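# Move croutons to plate, return pan to hot plate

## Task

Transfer all croutons out of the frying pan onto the dinner plate (letting them drop onto it is fine). Afterwards put the pan back so it rests flat and centred on the hot plate. At the end the hot plate and the dinner plate must both lie flat on the table, and everything must stay put without the robot holding it. Finish by opening the hand and moving it away.

## Robot and tools

ROBOT. One six-joint arm carrying a five-finger right hand. Joint ranges (rad): shoulder pan -3.142 to 3.142, shoulder lift -6.283 to 6.283, elbow 0.000 to 3.142, wrists 1-3 -6.283 to 6.283. Load limits (N m): pan, lift and elbow 142 each; wrist 1, 2 and 3 26.6 each, including any held weight.

FRAMES. Scene frame: origin on the table top beneath the arm base, +z up, +y to the left when facing +x. The base may sit tilted. The hand point is fixed to the palm, 0.05 m in front of it, where index pad and thumb tip meet in a pinch. Its axes: +z runs along the straightened fingers (they extend 0.06-0.07 m past the point), +y points out of the palm, +x runs across the palm away from the thumb. Across the palm the hand extends 0.08 m on the little-finger side; on the thumb side 0.02 m when the thumb is fully in front of the palm, otherwise up to 0.09 m. A wrist bracket on the little-finger side sticks out 0.03 m beyond the point along +y and 0.11 m across the palm; it can collide.

ROW LAYOUT (used by execute_actions and move). One list of 14 numbers, each in [-1, 1], for the single arm: dx, dy, dz, rx, ry, rz, little, ring, middle, index, thumb_bend, thumb_turn, force_limit, speed. The first six are an offset, not a pose: a displacement of the hand point in its own axes, where 1.0 equals 0.6 m or 180 degrees, and rx, ry, rz form one rotation vector. Finger and thumb_bend values: +1 straight/open, -1 fully curled. thumb_turn: +1 beside the palm, -1 in front of it facing the fingers. A pinch is roughly index -0.22, thumb_bend -0.75, thumb_turn -0.57. force_limit maps linearly from about 0 N (-1) to 10 N (+1) of fingertip load at which a closing motor halts (15 N for the two thumb motors); it never limits opening. speed maps from nearly zero (-1) to full (+1); full speed covers a finger's travel in 0.6 s.

execute_actions(actions): a list of actions; each action is a table of up to 15 rows, each row lasting one 1/30 s step, with the final row repeated to fill 15 steps. Every row's offset counts from the hand point's measured pose at the start of that action (for the first action, the last pose reported), never from the row before. An empty list just returns the state and images. Each step, the commanded pose is clipped to within 100 mm and 16 degrees of the measured pose; after an action the arm goes at most to the last clipped pose, so long motions need further actions. Motion trails commands by about 0.17 s.

move(target, speed, stop_force, blocking): target is one row as above, its offset taken from the pose in the latest result that shows one; the hand numbers are sent at the start. The hand point travels a straight path for 0.5-10 s (cut off at 10 s), turning the shorter way. speed is in m/s, 0.002 to 0.5, default 0.25; rotation may reach twice that in rad/s. The path ignores obstacles, can overshoot speed and stray, especially near full reach. stop_force (N, 9 to 40, not allowed in the first 0.2 s) ends the path when the wrist sensor feels that much extra push against the direction of travel for two steps; the hand then backs up two steps and holds. Pressure can briefly exceed it, more with faster moves; use it with very slow speed, not on rotating moves, and leave it out when lifting off something. The arm is stiff: without stop_force, aiming even slightly into a firm surface can trigger a fault. blocking=false returns after 0.5 s while motion continues; it cannot combine with stop_force, and other motion commands are refused until wait or stop shows the end. The result adds a move: line: done, off_target, moving, held, fault or contact (stop_force triggered; this takes precedence), the distance to target, and limits=paced (pose clipped) or limits=held (some steps blocked; the arm may then speed up).

wait(seconds): 0 to 10, lets time pass with the last command held; returns early if a move finishes. stop(): brakes a running move (needs room). zoom_image(camera, region): camera is cam_head_left, cam_head_right or cam_wrist (each 504x504); region [x0, y0, x1, y1] in pixels from the top-left, at most 504 by 504. show_instructions(): shows the reference image(s). finished_scene(scene): ends the current scene by its number, irreversibly; call only once the goal holds by itself.

RESULTS. Position in metres and quaternion wxyz in the scene frame plus velocities; printed position can be off, more at long reach. Hand target is the pose being driven to. pose unreachable means the clearance check (which treats the base mount as arm) altered or blocked the command. Step readings list positions, HELD marking held-back steps. Wrist force/torque are in hand-point axes, with offsets up to about 4 N, noise up to 2.4 N, saturation near 50 N; pressing gives a force pointing from the surface into the arm; no reading is harmless. hand_measured, hand_stopped_by (moving, target, force, stalled, fault) and hand_load_n (positive pushes a finger open) follow the row's motor order.

GRIPPING. Turn the thumb fully in front of the palm before reaching; the hand can then wrap objects 0.035-0.08 m wide, centred toward the wrist. A motor moves only after its target changes by at least 0.01, then locks (holding at least 15 N). Resend the same numbers to keep a grip; to squeeze harder raise force_limit and send a more-closed target; to loosen send a more-open one. For gentle grasps close with speed -0.9 or lower. A lost grip shows as loads near 0.

AVOID. Joint overload or 150 N on the arm halts it for 10 s. Motors warn at 70 C and brake at 85 C. Do not knock or drop anything off the table, slam, or push hard; loose items may get nudged occasionally.

Each tool is called after ">>>" as name([rows], argument=value, ...), one row to a line, values as JSON.

## Session

>>> execute_actions(actions=[])

Scene clock: 0.00 s.
end_effector_position=(+0.1466, -0.4036, +0.1034) hand_measured=(+1.000, +1.000, +1.000, +1.000, +1.000, +1.000) hand_load_n=(+0.0, +0.0, +0.0, +0.0, +0.0, +0.0) hand_stopped_by=(target, target, target, target, target, target) hand_force_limit=0.00 hand_speed=-0.80 end_effector_quat_wxyz=(+0.089, +0.968, -0.219, -0.086) end_effector_velocity=(-0.000, +0.000, +0.000) end_effector_angular_velocity=(+0.001, +0.000, -0.001)
Joint positions: [-0.956 -0.399  1.717  0.51   0.86   0.747]
Joint velocities: [-0.    -0.    -0.     0.001  0.    -0.   ]
Motor temperatures (°C, as the motors report them): [23 21 25 32 29 33]
Wrist force (N, on the end effector, along its own x y z axes, offset not removed): no reading
Wrist torque (N m, same axes, about the end effector's origin, offset not removed): no reading
Hand target: +0.147, -0.404, +0.103; +0.089, +0.968, -0.219, -0.086

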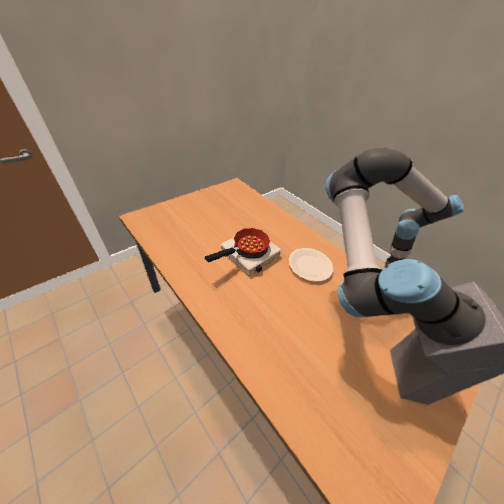

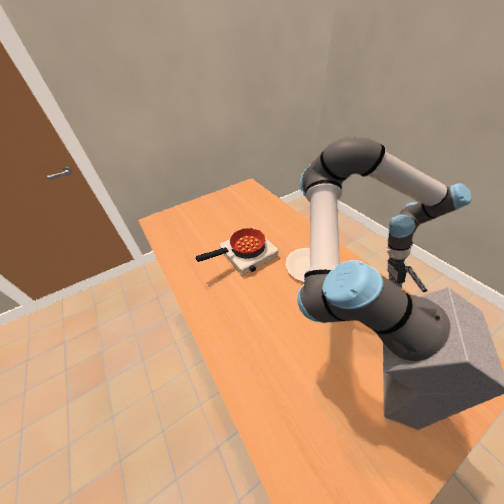

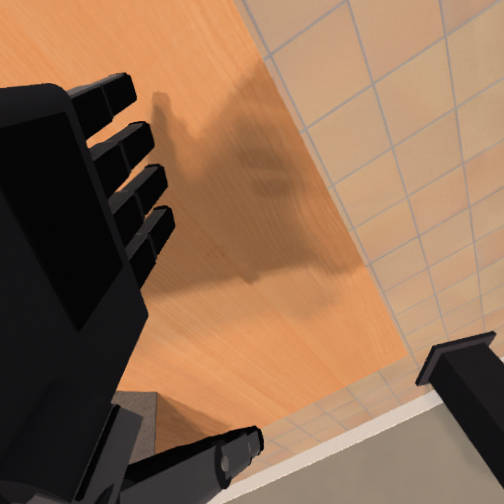

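>>> move(target=[0.428,-0.988,-0.505,-0.085,0.23,-0.606,1,1,1,1,1,-1,0,1], speed=0.3)

Scene clock: 11.07 s.
end_effector_position=(+0.6782, +0.0502, +0.2379) hand_measured=(+1.000, +1.000, +1.000, +1.000, +1.000, -1.000) hand_load_n=(+0.0, +0.0, +0.0, +0.0, +0.0, +0.0) hand_stopped_by=(target, target, target, target, target, target) hand_force_limit=0.00 hand_speed=1.00 end_effector_quat_wxyz=(+0.151, +0.691, +0.691, +0.150) end_effector_velocity=(+0.003, +0.001, +0.001) end_effector_angular_velocity=(-0.002, -0.002, +0.008)
Joint positions: [-0.496 -1.694  1.875  0.28   0.516  0.153]
Joint velocities: [ 0.002  0.001 -0.006 -0.     0.    -0.003]
Motor temperatures (°C, as the motors report them): [23 21 25 32 29 33]
Wrist force (N, on the end effector, along its own x y z axes, offset not removed): [-0.9 0.7 -1.0]
Wrist torque (N m, same axes, about the end effector's origin, offset not removed): [0.13 0.07 0.12]
Hand target: +0.678, +0.050, +0.238; +0.151, +0.691, +0.691, +0.150
Off the commanded pose: 0.003 m, 0 deg.
move: done

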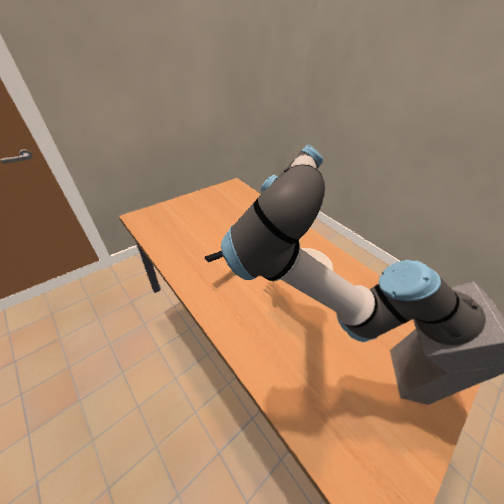

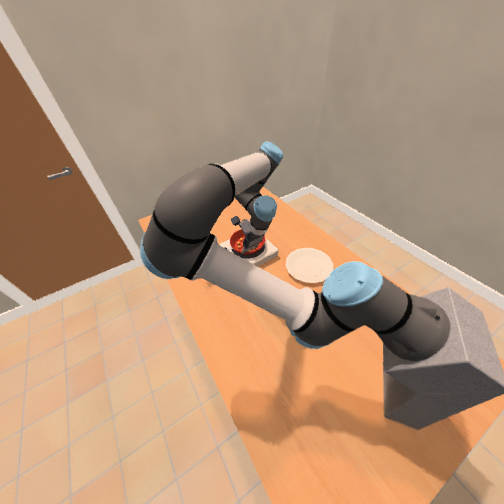

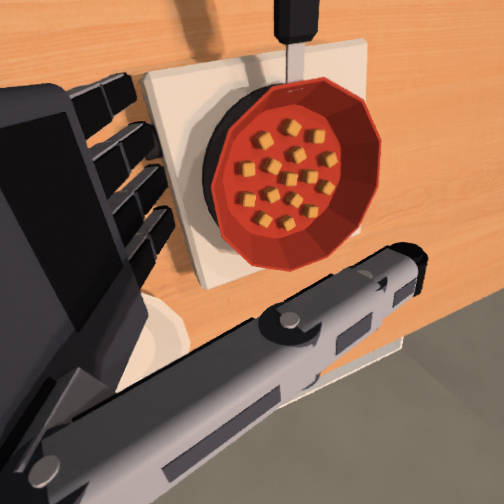

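>>> move(target=[0.15,0.06,0.11,0,0,0,1,1,1,1,1,-1,0,1], speed=0.15)

Scene clock: 17.13 s.
end_effector_position=(+0.7381, +0.1397, +0.1927) hand_measured=(+1.000, +1.000, +1.000, +1.000, +1.000, -1.000) hand_load_n=(+0.0, +0.0, +0.0, +0.0, +0.0, +0.0) hand_stopped_by=(target, target, target, target, target, target) hand_force_limit=0.00 hand_speed=1.00 end_effector_quat_wxyz=(+0.151, +0.691, +0.691, +0.150) end_effector_velocity=(+0.002, +0.002, -0.001) end_effector_angular_velocity=(-0.001, -0.000, -0.000)
Joint positions: [-0.176 -1.636  1.65   0.294  0.814  0.344]
Joint velocities: [ 0.008  0.003 -0.007  0.002  0.009  0.003]
Motor temperatures (°C, as the motors report them): [23 21 25 32 29 33]
Wrist force (N, on the end effector, along its own x y z axes, offset not removed): [-1.1 0.2 -3.9]
Wrist torque (N m, same axes, about the end effector's origin, offset not removed): [0.30 0.22 -0.01]
Hand target: +0.738, +0.140, +0.193; +0.151, +0.691, +0.691, +0.150
Off the commanded pose: 0.001 m, 0 deg.
move: done

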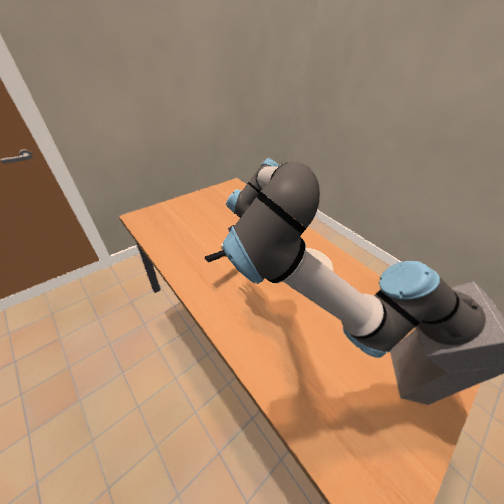

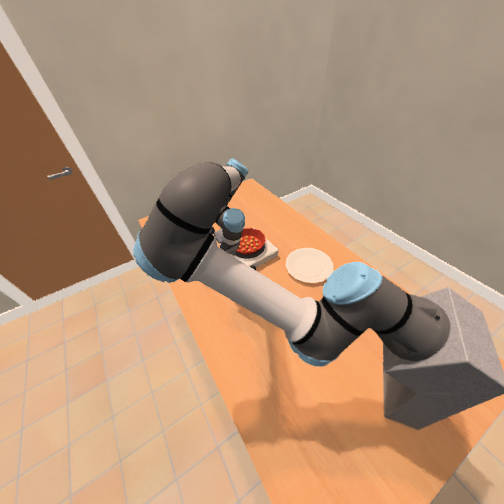

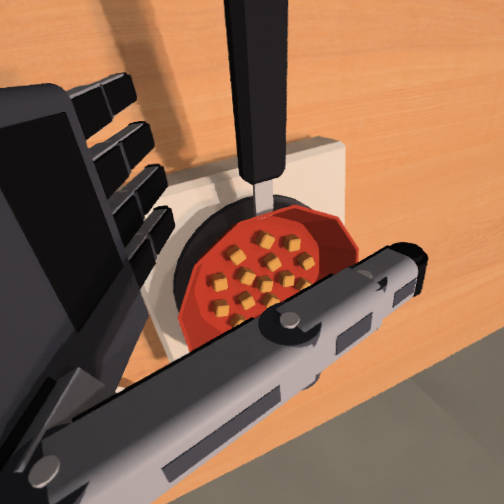

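>>> move(target=[0.015,0.04,0.165,0,0,0,1,1,1,1,1,-1,0,1], speed=0.06)

Scene clock: 21.97 s.
end_effector_position=(+0.8009, +0.1484, +0.1129) hand_measured=(+1.000, +1.000, +1.000, +1.000, +1.000, -1.000) hand_load_n=(+0.0, +0.0, +0.0, +0.0, +0.0, +0.0) hand_stopped_by=(target, target, target, target, target, target) hand_force_limit=0.00 hand_speed=1.00 end_effector_quat_wxyz=(+0.151, +0.691, +0.691, +0.150) end_effector_velocity=(+0.002, +0.000, -0.002) end_effector_angular_velocity=(-0.000, -0.001, +0.001)
Joint positions: [-0.016 -1.401  1.393  0.28   0.968  0.402]
Joint velocities: [ 0.003  0.006 -0.008  0.     0.003  0.001]
Motor temperatures (°C, as the motors report them): [23 21 25 32 29 33]
Wrist force (N, on the end effector, along its own x y z axes, offset not removed): [-5.1 2.1 -2.5]
Wrist torque (N m, same axes, about the end effector's origin, offset not removed): [0.37 0.80 -0.10]
Hand target: +0.801, +0.148, +0.113; +0.151, +0.691, +0.691, +0.150
Off the commanded pose: 0.000 m, 0 deg.
move: done

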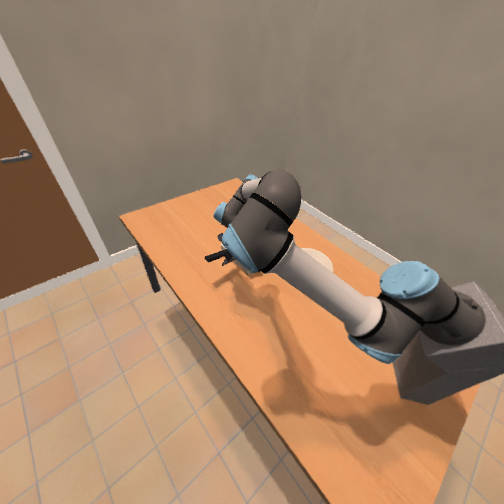

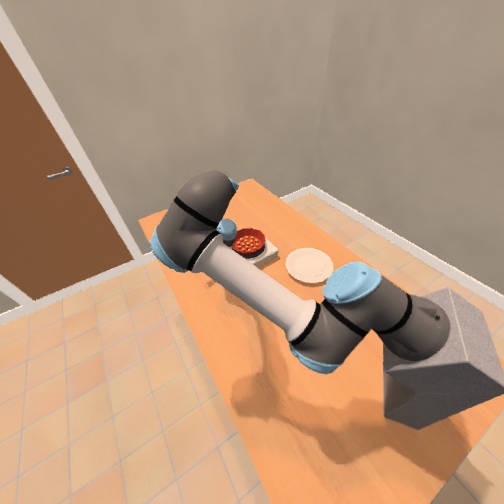

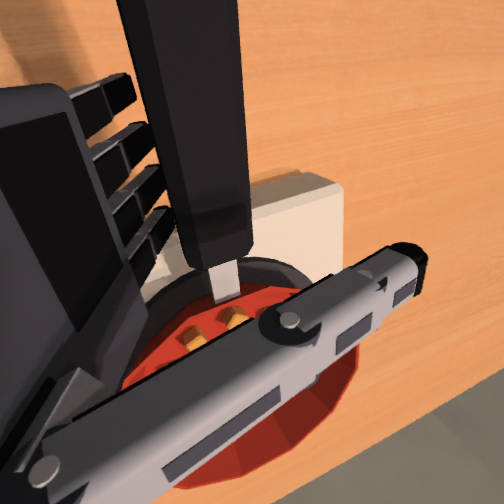

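>>> move(target=[0,0,0.05,0,0,0,1,1,1,1,1,-1,0,1], speed=0.04)

>>> move(target=[0,0,0,0,0,0,-1,-1,-1,-1,1,-1,1,0])

>>> move(target=[0,0,0,0,0,0,-1,-1,-1,-1,-1,-1,1,0])

>>> move(target=[0,0.06,-0.135,0,0,0,-1,-1,-1,-1,-1,-1,1,0], speed=0.06)

Scene clock: 26.30 s.
end_effector_position=(+0.8133, +0.1484, +0.0859) hand_measured=(+1.000, +1.000, +1.000, +1.000, +1.000, -1.000) hand_load_n=(+0.0, +0.0, +0.0, +0.0, +0.0, +0.0) hand_stopped_by=(target, target, target, target, target, target) hand_force_limit=0.00 hand_speed=1.00 end_effector_quat_wxyz=(+0.151, +0.691, +0.691, +0.149) end_effector_velocity=(+0.000, +0.000, -0.003) end_effector_angular_velocity=(+0.000, +0.002, -0.001)
Joint positions: [ 0.02  -1.333  1.326  0.273  1.003  0.414]
Joint velocities: [ 0.003  0.006 -0.006  0.002  0.003  0.001]
Motor temperatures (°C, as the motors report them): [23 21 25 32 29 33]
Wrist force (N, on the end effector, along its own x y z axes, offset not removed): [-1.0 2.3 -2.1]
Wrist torque (N m, same axes, about the end effector's origin, offset not removed): [0.55 0.09 0.14]
Hand target: +0.813, +0.148, +0.086; +0.151, +0.691, +0.691, +0.149
Off the commanded pose: 0.000 m, 0 deg.
move: done

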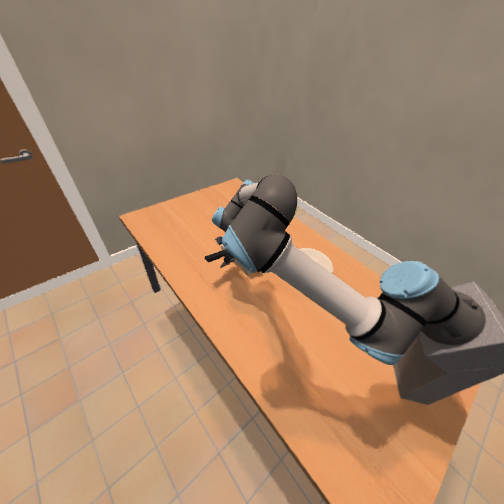

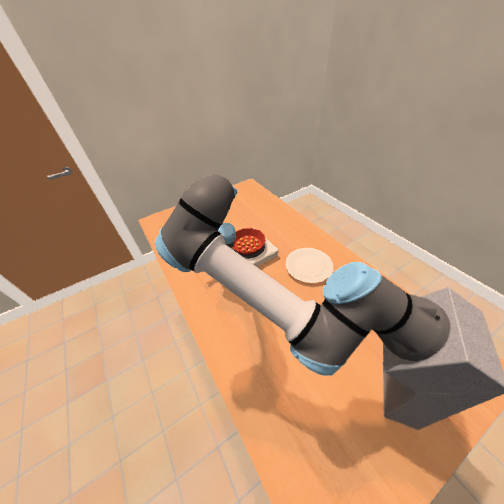

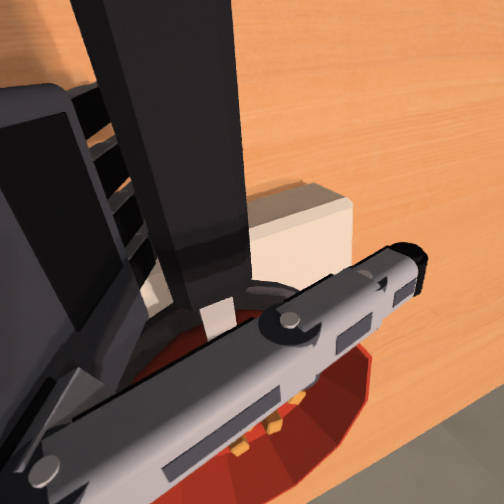

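Scene clock: 27.80 s.
end_effector_position=(+0.8133, +0.1484, +0.0858) hand_measured=(-1.000, -1.000, -0.970, -0.908, +1.000, -1.000) hand_load_n=(+0.0, +0.0, +12.5, +10.5, +0.0, -0.5) hand_stopped_by=(target, target, force, force, target, target) hand_force_limit=1.00 hand_speed=0.00 end_effector_quat_wxyz=(+0.151, +0.691, +0.691, +0.149) end_effector_velocity=(+0.000, -0.001, +0.000) end_effector_angular_velocity=(-0.001, -0.001, -0.001)
Joint positions: [ 0.02  -1.333  1.326  0.273  1.003  0.414]
Joint velocities: [-0.001  0.     0.    -0.001  0.     0.   ]
Motor temperatures (°C, as the motors report them): [23 21 25 32 29 33]
Wrist force (N, on the end effector, along its own x y z axes, offset not removed): [-1.2 0.0 1.4]
Wrist torque (N m, same axes, about the end effector's origin, offset not removed): [0.36 0.35 0.31]
Hand target: +0.813, +0.148, +0.086; +0.151, +0.691, +0.691, +0.149
Off the commanded pose: 0.000 m, 0 deg.
move: done

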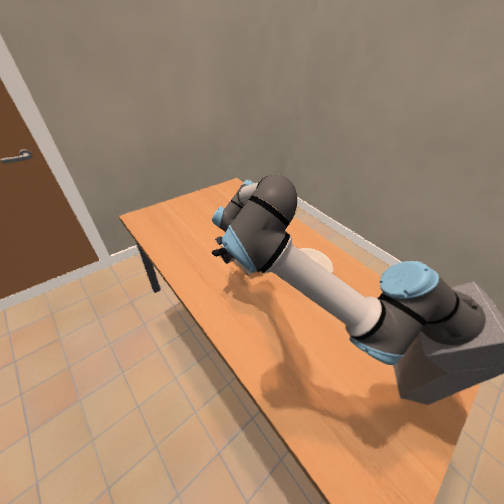

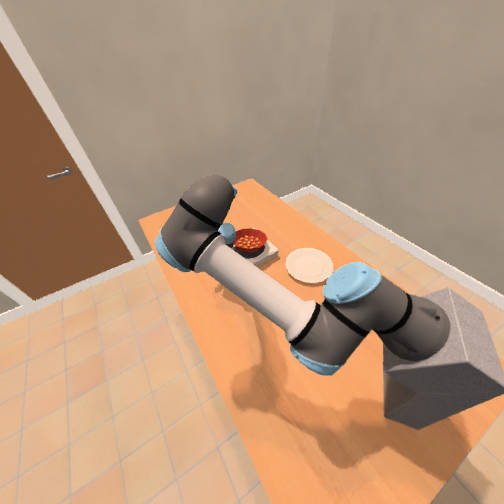

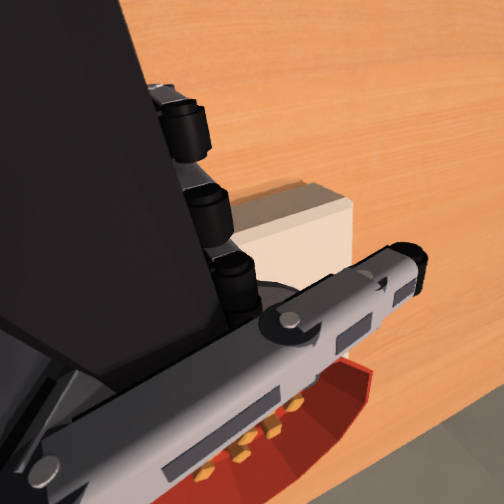

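Scene clock: 29.13 s.
end_effector_position=(+0.8133, +0.1484, +0.0858) hand_measured=(-1.000, -1.000, -0.970, -0.908, -0.048, -1.000) hand_load_n=(+0.0, +0.0, +11.0, +12.5, +16.0, +7.0) hand_stopped_by=(target, target, force, force, force, target) hand_force_limit=1.00 hand_speed=0.00 end_effector_quat_wxyz=(+0.151, +0.691, +0.691, +0.149) end_effector_velocity=(+0.001, -0.000, +0.001) end_effector_angular_velocity=(-0.000, -0.002, +0.001)
Joint positions: [ 0.02  -1.333  1.326  0.273  1.003  0.414]
Joint velocities: [-0.001 -0.     0.    -0.002 -0.001 -0.   ]
Motor temperatures (°C, as the motors report them): [23 21 25 32 29 33]
Wrist force (N, on the end effector, along its own x y z axes, offset not removed): [-2.4 0.0 1.0]
Wrist torque (N m, same axes, about the end effector's origin, offset not removed): [0.44 0.69 0.27]
Hand target: +0.813, +0.148, +0.086; +0.151, +0.691, +0.691, +0.149
Off the commanded pose: 0.000 m, 0 deg.
move: done

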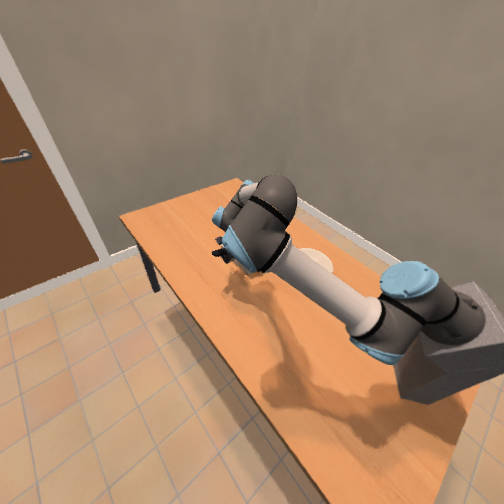

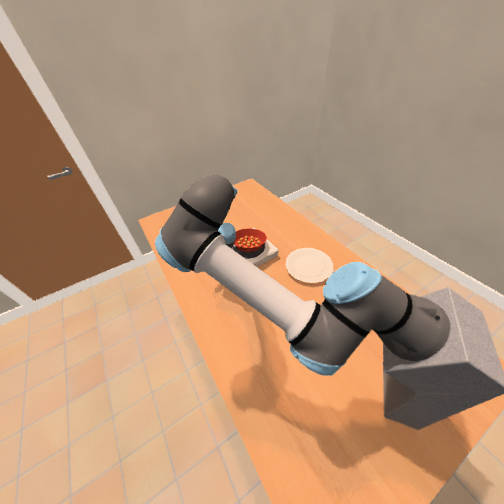

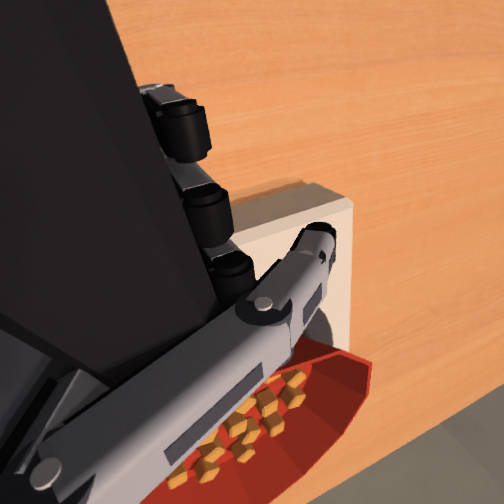

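Scene clock: 31.07 s.
end_effector_position=(+0.8123, +0.1486, +0.1742) hand_measured=(-1.000, -1.000, -0.970, -0.908, -0.048, -1.000) hand_load_n=(+0.0, +0.0, +11.0, +13.5, +15.5, +7.0) hand_stopped_by=(target, target, force, force, force, target) hand_force_limit=1.00 hand_speed=0.00 end_effector_quat_wxyz=(+0.151, +0.691, +0.691, +0.150) end_effector_velocity=(-0.000, +0.001, +0.003) end_effector_angular_velocity=(+0.000, -0.000, +0.001)
Joint positions: [-0.115 -1.475  1.375  0.393  0.872  0.368]
Joint velocities: [-0.004 -0.005  0.001  0.004 -0.004 -0.002]
Motor temperatures (°C, as the motors report them): [23 21 25 32 29 33]
Wrist force (N, on the end effector, along its own x y z axes, offset not removed): [-1.9 -0.2 1.5]
Wrist torque (N m, same axes, about the end effector's origin, offset not removed): [0.57 0.89 0.24]
Hand target: +0.812, +0.149, +0.175; +0.151, +0.691, +0.691, +0.150
Off the commanded pose: 0.000 m, 0 deg.
move: done

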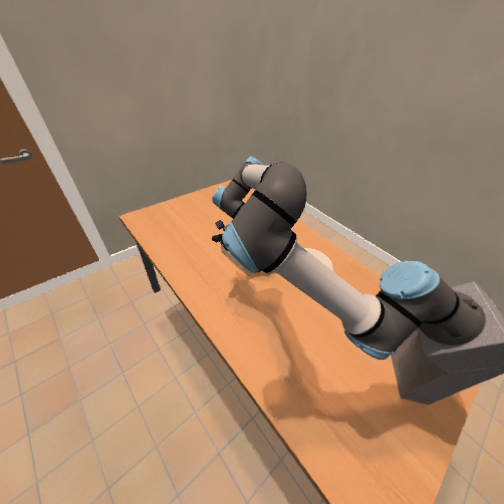

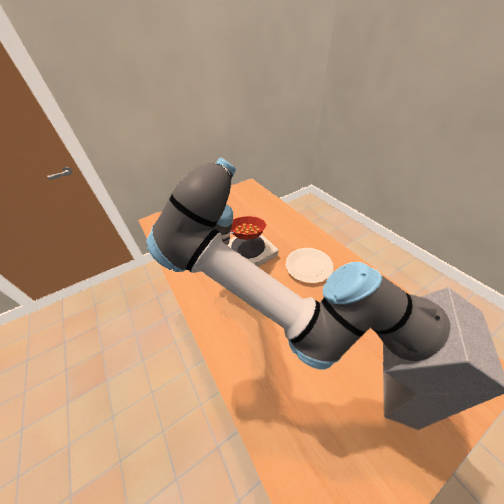

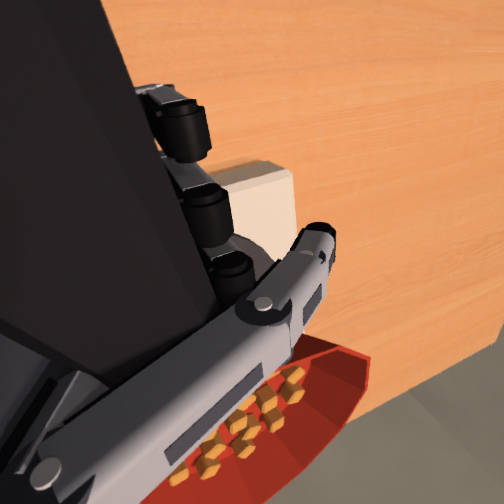

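>>> move(target=[-0.28,-0.453,-0.173,0.17,0,0,-1,-1,-1,-1,-1,-1,1,0], speed=0.12)

Scene clock: 36.73 s.
end_effector_position=(+0.5229, -0.0185, +0.1559) hand_measured=(-1.000, -1.000, -0.970, -0.908, -0.048, -1.000) hand_load_n=(+0.0, +0.0, +10.5, +14.0, +15.5, +6.5) hand_stopped_by=(target, target, force, force, force, target) hand_force_limit=1.00 hand_speed=0.00 end_effector_quat_wxyz=(-0.036, +0.707, +0.706, -0.036) end_effector_velocity=(-0.002, -0.002, +0.000) end_effector_angular_velocity=(+0.001, +0.006, +0.000)
Joint positions: [-0.554 -1.363  1.951  0.898  0.657 -0.751]
Joint velocities: [-0.005  0.005  0.003  0.006  0.003 -0.015]
Motor temperatures (°C, as the motors report them): [23 21 25 32 29 33]
Wrist force (N, on the end effector, along its own x y z axes, offset not removed): [-1.7 1.5 2.0]
Wrist torque (N m, same axes, about the end effector's origin, offset not removed): [0.14 1.00 -0.10]
Hand target: +0.523, -0.019, +0.156; -0.037, +0.707, +0.706, -0.036
Off the commanded pose: 0.001 m, 0 deg.
move: done

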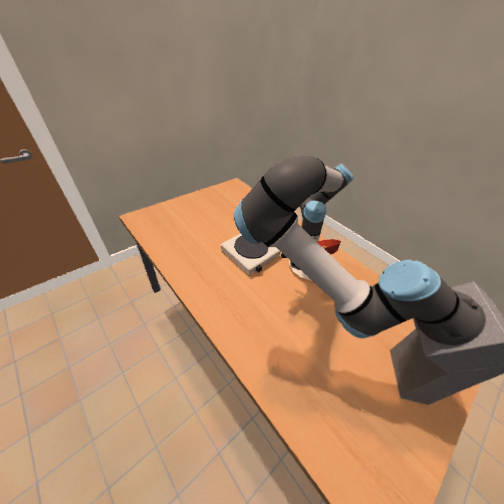

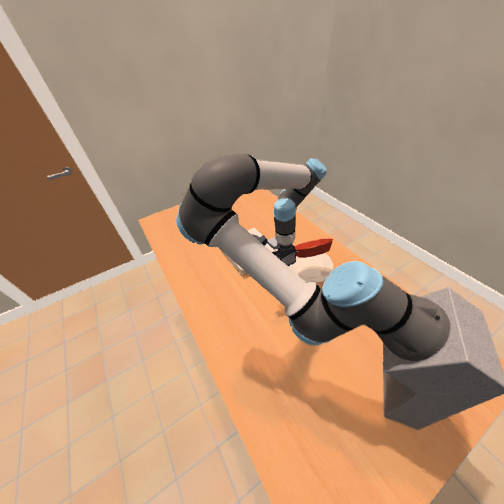

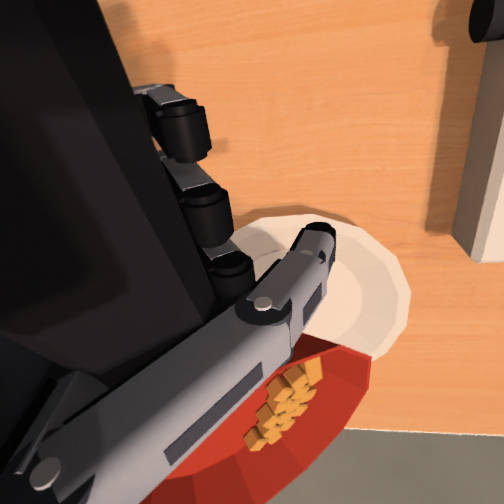

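>>> move(target=[-0.02,-0.08,0.04,0.17,0,0,-1,-1,-1,-1,-1,-1,1,0], speed=0.07)

>>> zoom_image(camera="cam_head_right", region=[250,190,370,310])

Scene clock: 46.10 s.
end_effector_position=(+0.4728, -0.0305, +0.1371) hand_measured=(-1.000, -1.000, -0.970, -0.908, -0.048, -1.000) hand_load_n=(+0.0, +0.0, +10.5, +14.0, +15.0, +6.0) hand_stopped_by=(target, target, force, force, force, target) hand_force_limit=1.00 hand_speed=0.00 end_effector_quat_wxyz=(-0.221, +0.672, +0.671, -0.221) end_effector_velocity=(-0.001, -0.000, -0.000) end_effector_angular_velocity=(+0.000, +0.013, -0.000)
Joint positions: [-0.419 -1.173  1.708  1.314  1.039 -0.894]
Joint velocities: [ 0.004  0.005 -0.007  0.009  0.009 -0.   ]
Motor temperatures (°C, as the motors report them): [23 21 25 32 29 33]
Wrist force (N, on the end effector, along its own x y z axes, offset not removed): [-2.5 4.2 1.6]
Wrist torque (N m, same axes, about the end effector's origin, offset not removed): [0.24 0.88 -0.45]
Hand target: +0.473, -0.031, +0.137; -0.222, +0.672, +0.671, -0.221
Off the commanded pose: 0.000 m, 0 deg.
move: done

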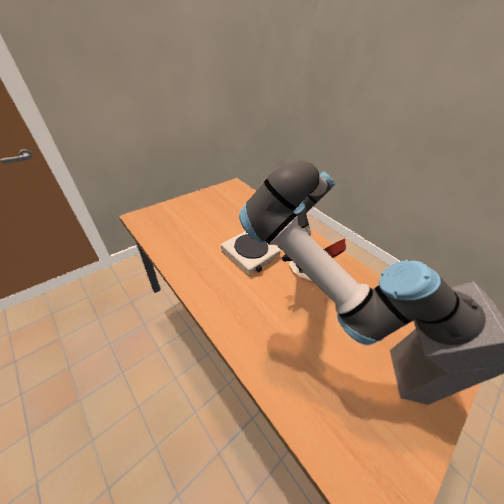

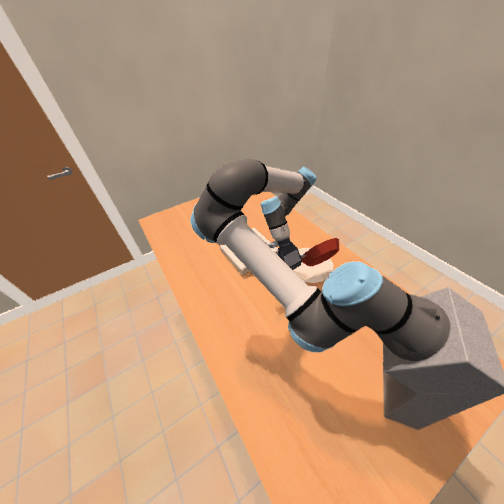

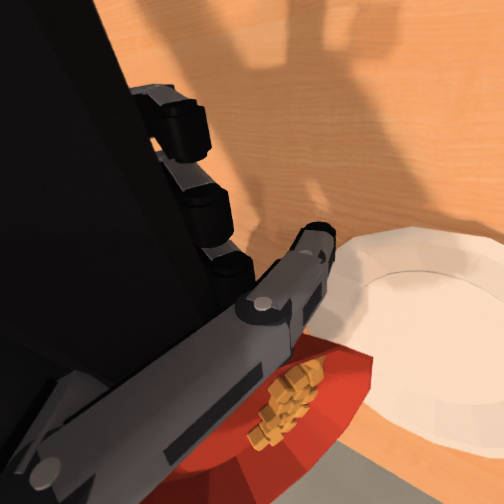

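Region (250, 190, 370, 310) of cam_head_right's 504x504 image, scaled by 4.200, with more detail than that image has.

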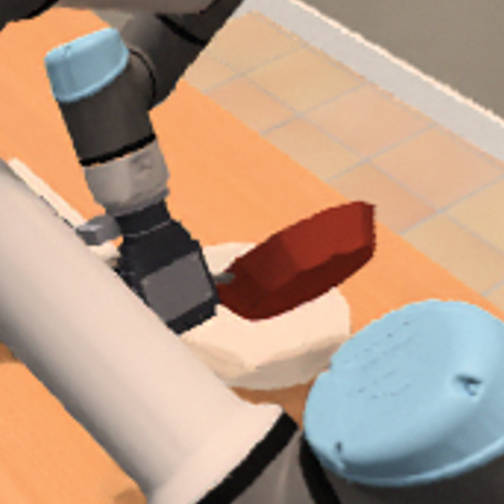

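>>> move(target=[0,0.01,0.035,0.2,0,0,-1,-1,-1,-1,-1,-1,1,0], speed=0.06)

Scene clock: 54.30 s.
end_effector_position=(+0.4652, -0.0306, +0.1168) hand_measured=(-1.000, -1.000, -0.970, -0.908, -0.048, -1.000) hand_load_n=(+0.0, +0.0, +10.0, +12.0, +14.0, +6.0) hand_stopped_by=(target, target, force, force, force, target) hand_force_limit=1.00 hand_speed=0.00 end_effector_quat_wxyz=(-0.418, +0.572, +0.570, -0.417) end_effector_velocity=(-0.000, +0.000, -0.000) end_effector_angular_velocity=(+0.001, +0.018, -0.000)
Joint positions: [-0.184 -0.85   1.251  1.809  1.412 -0.811]
Joint velocities: [ 0.006  0.009 -0.011  0.014  0.009  0.002]
Motor temperatures (°C, as the motors report them): [23 21 25 32 29 33]
Wrist force (N, on the end effector, along its own x y z axes, offset not removed): [-1.6 7.9 -1.4]
Wrist torque (N m, same axes, about the end effector's origin, offset not removed): [0.51 0.38 -0.52]
Hand target: +0.465, -0.031, +0.117; -0.418, +0.571, +0.569, -0.418
Off the commanded pose: 0.000 m, 0 deg.
move: done

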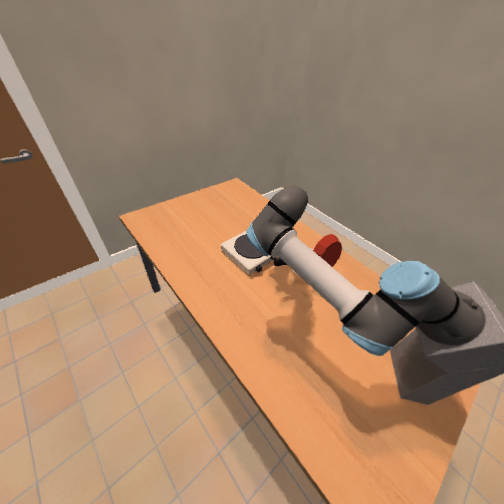

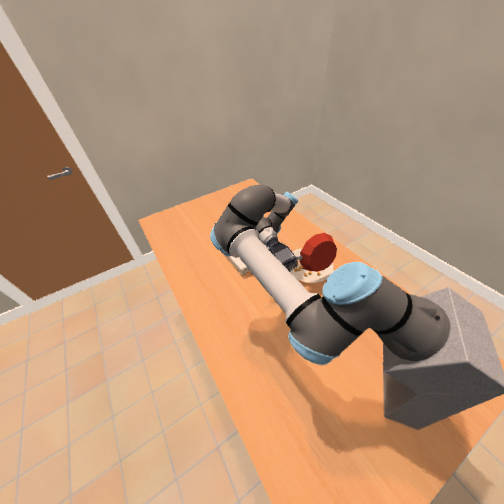

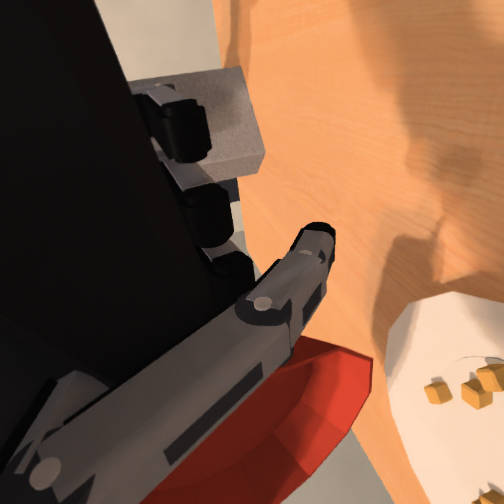

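>>> move(target=[0.083,-0.045,-0.19,-0.4,0,0,-1,-1,-1,-1,-1,-1,1,0], speed=0.25)

>>> move(target=[0.215,0.405,0.04,-0.14,0,0,-1,-1,-1,-1,-1,-1,1,0], speed=0.15)

Scene clock: 60.10 s.
end_effector_position=(+0.5654, +0.0192, +0.1769) hand_measured=(-1.000, -1.000, -0.970, -0.908, -0.048, -1.000) hand_load_n=(+0.0, +0.0, +10.0, +12.5, +14.0, +6.5) hand_stopped_by=(target, target, force, force, force, target) hand_force_limit=1.00 hand_speed=0.00 end_effector_quat_wxyz=(-0.003, +0.708, +0.707, -0.002) end_effector_velocity=(+0.001, +0.000, +0.000) end_effector_angular_velocity=(-0.003, -0.012, -0.003)
Joint positions: [-0.524 -1.469  1.91   0.877  0.601 -0.598]
Joint velocities: [ 0.002 -0.007  0.006 -0.021 -0.004  0.023]
Motor temperatures (°C, as the motors report them): [23 21 25 32 29 33]
Wrist force (N, on the end effector, along its own x y z axes, offset not removed): [0.5 1.8 2.5]
Wrist torque (N m, same axes, about the end effector's origin, offset not removed): [0.30 0.48 0.02]
Hand target: +0.566, +0.019, +0.177; -0.002, +0.708, +0.707, -0.002
Off the commanded pose: 0.000 m, 0 deg.
move: done

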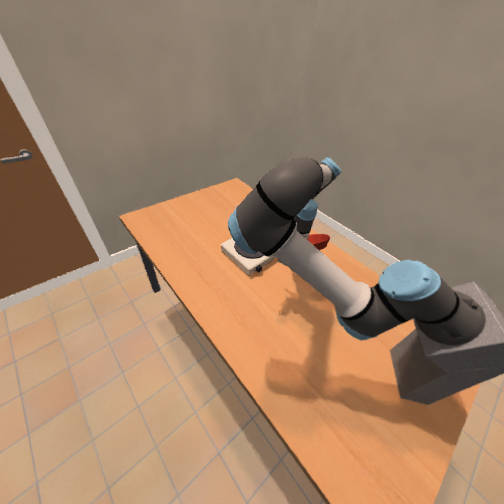

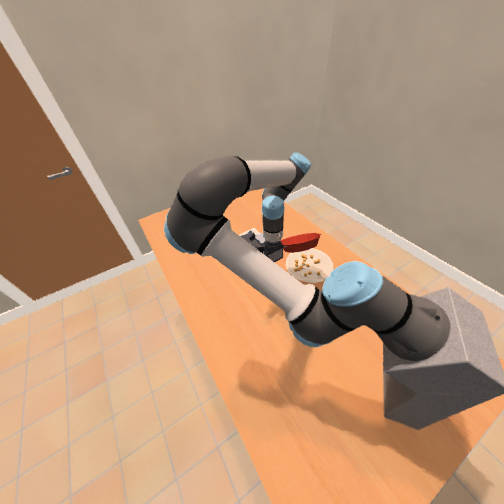

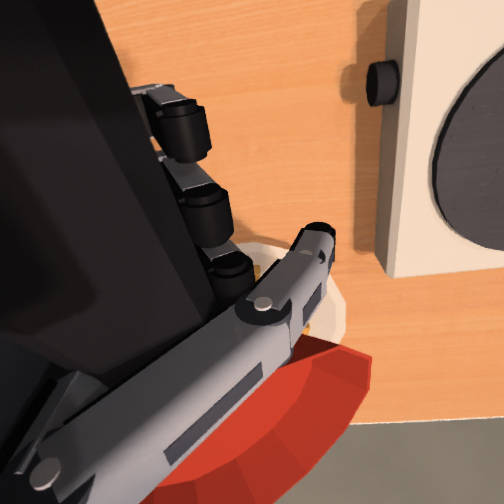

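Scene clock: 62.53 s.
end_effector_position=(+0.8074, +0.1474, +0.1507) hand_measured=(-1.000, -1.000, -0.970, -0.908, -0.048, -1.000) hand_load_n=(+0.0, +0.0, +10.0, +12.5, +14.0, +7.0) hand_stopped_by=(target, target, force, force, force, target) hand_force_limit=1.00 hand_speed=0.00 end_effector_quat_wxyz=(+0.151, +0.691, +0.691, +0.151) end_effector_velocity=(+0.002, +0.000, -0.001) end_effector_angular_velocity=(-0.001, -0.003, -0.002)
Joint positions: [-0.077 -1.45   1.39   0.342  0.909  0.384]
Joint velocities: [ 0.004  0.005 -0.007 -0.001  0.007  0.004]
Motor temperatures (°C, as the motors report them): [23 21 25 32 29 33]
Wrist force (N, on the end effector, along its own x y z axes, offset not removed): [-2.9 -2.4 3.2]
Wrist torque (N m, same axes, about the end effector's origin, offset not removed): [0.00 0.92 0.22]
Hand target: +0.808, +0.148, +0.151; +0.151, +0.691, +0.691, +0.151
Off the commanded pose: 0.001 m, 0 deg.
move: done

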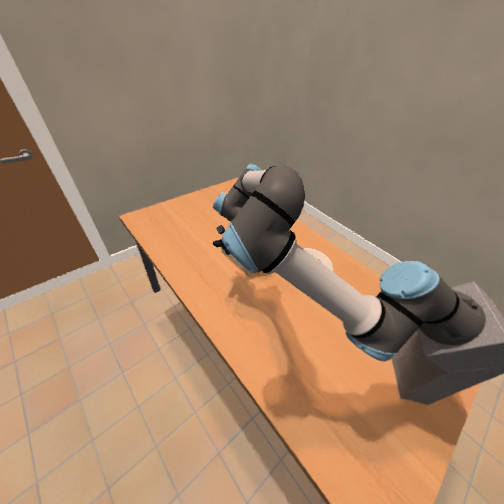

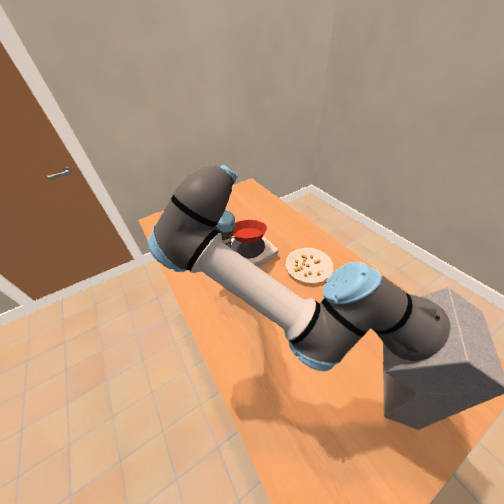

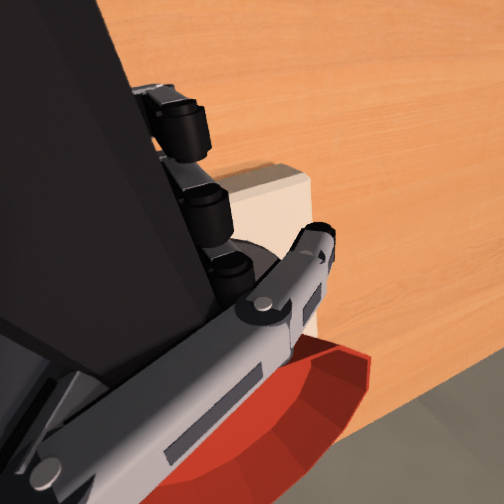

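d=(+.008,+.005,-.068).

>>> move(target=[0.008,-0.035,0.108,0,0,0,-1,-1,-1,-1,-1,-1,1,0], speed=0.04)

>>> move(target=[0,0,0,0,0,0,1,1,1,1,1,-1,1,-0.5])

>>> move(target=[0,0,-0.22,0,0,0,1,1,1,1,1,-1,1,-0.5], speed=0.12)

Scene clock: 67.63 s.
end_effector_position=(+0.8154, +0.1521, +0.0833) hand_measured=(-1.000, -1.000, -0.970, -0.908, -0.048, -1.000) hand_load_n=(+0.0, +0.0, +10.0, +11.0, +14.0, +6.0) hand_stopped_by=(target, target, force, force, force, target) hand_force_limit=1.00 hand_speed=0.00 end_effector_quat_wxyz=(+0.151, +0.691, +0.691, +0.150) end_effector_velocity=(+0.000, +0.000, -0.003) end_effector_angular_velocity=(+0.000, +0.001, -0.000)
Joint positions: [ 0.03  -1.328  1.315  0.274  1.012  0.418]
Joint velocities: [ 0.004  0.005 -0.004 -0.001  0.004  0.001]
Motor temperatures (°C, as the motors report them): [23 21 25 32 29 33]
Wrist force (N, on the end effector, along its own x y z axes, offset not removed): [-0.4 -1.8 -0.2]
Wrist torque (N m, same axes, about the end effector's origin, offset not removed): [-0.34 0.18 -0.10]
Hand target: +0.815, +0.152, +0.083; +0.151, +0.691, +0.691, +0.150
Off the commanded pose: 0.000 m, 0 deg.
move: done

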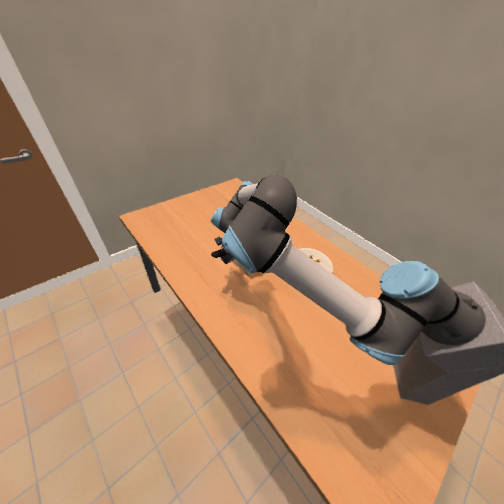

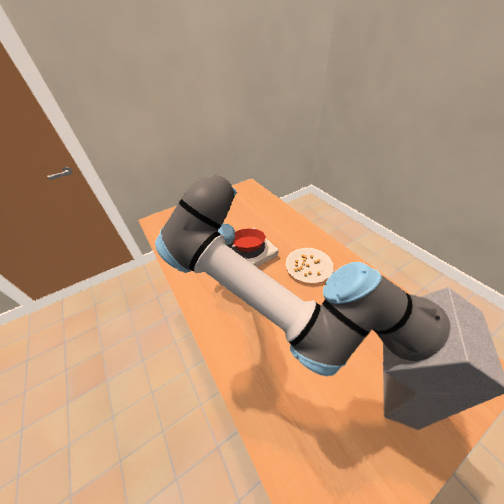

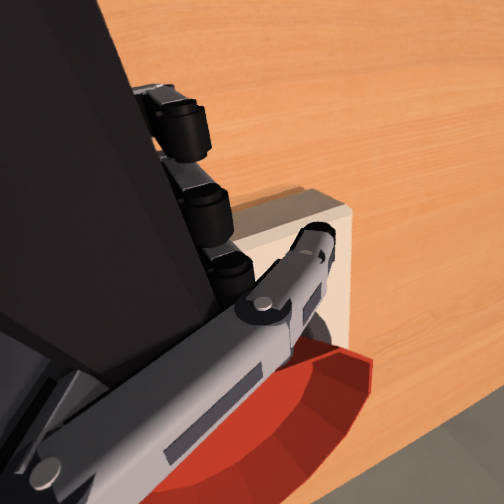

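Scene clock: 70.30 s.
end_effector_position=(+0.8154, +0.1521, +0.0833) hand_measured=(+1.000, +1.000, +1.000, +1.000, +1.000, -1.000) hand_load_n=(+0.0, +0.0, +0.0, +0.0, +0.0, +0.0) hand_stopped_by=(target, target, target, target, target, target) hand_force_limit=1.00 hand_speed=-0.50 end_effector_quat_wxyz=(+0.151, +0.691, +0.691, +0.150) end_effector_velocity=(-0.001, +0.001, +0.000) end_effector_angular_velocity=(+0.000, +0.002, -0.000)
Joint positions: [ 0.03  -1.328  1.315  0.274  1.012  0.418]
Joint velocities: [ 0.001 -0.001  0.     0.003  0.    -0.   ]
Motor temperatures (°C, as the motors report them): [23 21 25 32 29 33]
Wrist force (N, on the end effector, along its own x y z axes, offset not removed): [-2.1 0.6 -3.3]
Wrist torque (N m, same axes, about the end effector's origin, offset not removed): [0.28 0.29 -0.05]
Hand target: +0.815, +0.152, +0.083; +0.151, +0.691, +0.691, +0.150
Off the commanded pose: 0.000 m, 0 deg.
move: done

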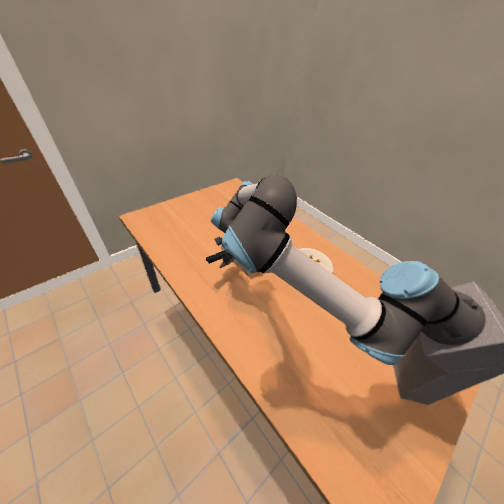

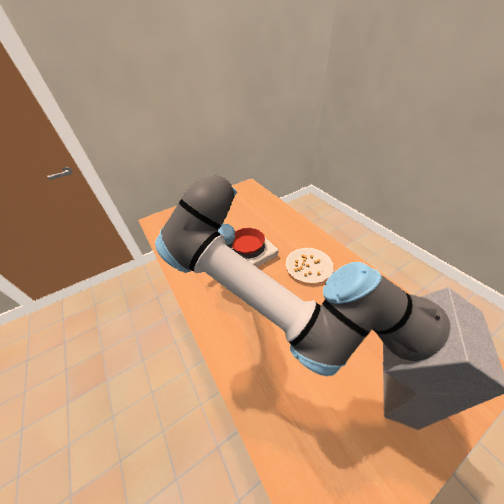

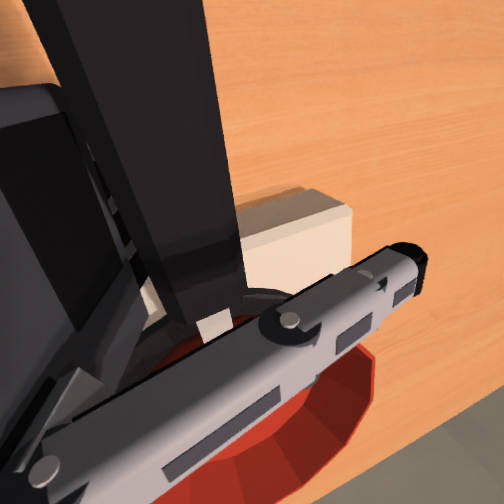

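Scene clock: 71.97 s.
end_effector_position=(+0.7603, +0.1523, +0.2029) hand_measured=(+1.000, +1.000, +1.000, +1.000, +1.000, -1.000) hand_load_n=(+0.0, +0.0, +0.0, +0.0, +0.0, +0.0) hand_stopped_by=(target, target, target, target, target, target) hand_force_limit=1.00 hand_speed=-0.50 end_effector_quat_wxyz=(+0.151, +0.691, +0.691, +0.151) end_effector_velocity=(-0.001, -0.000, +0.003) end_effector_angular_velocity=(-0.000, +0.000, -0.001)
Joint positions: [-0.168 -1.62   1.568  0.355  0.822  0.35 ]
Joint velocities: [-0.006 -0.005  0.004  0.004 -0.005 -0.002]
Motor temperatures (°C, as the motors report them): [23 21 25 32 29 33]
Wrist force (N, on the end effector, along its own x y z axes, offset not removed): [-2.7 0.4 -3.5]
Wrist torque (N m, same axes, about the end effector's origin, offset not removed): [0.22 0.35 -0.03]
Hand target: +0.760, +0.152, +0.203; +0.151, +0.691, +0.691, +0.151
Off the commanded pose: 0.000 m, 0 deg.
move: done

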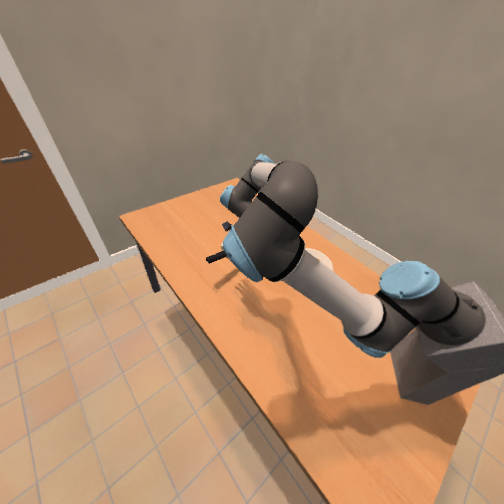

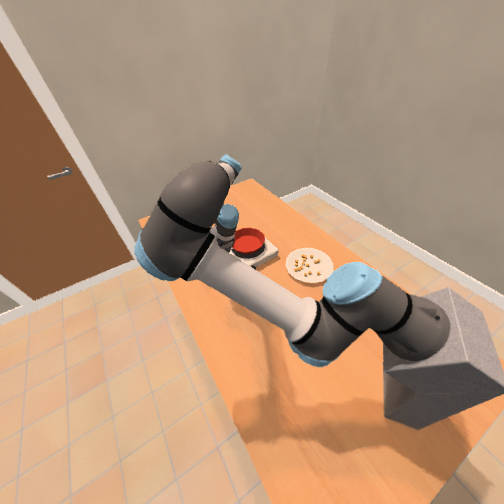

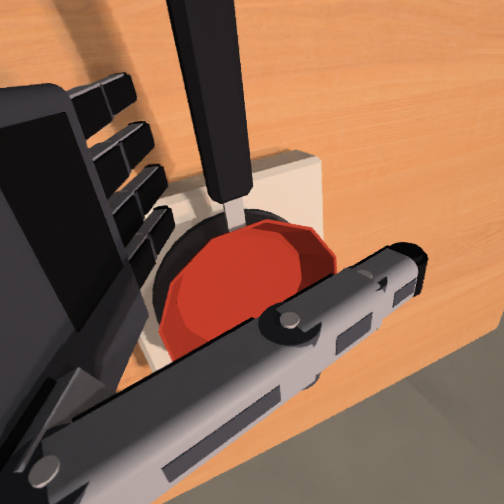

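>>> finished_scene(scene=2)

The scene is finished: the task was done.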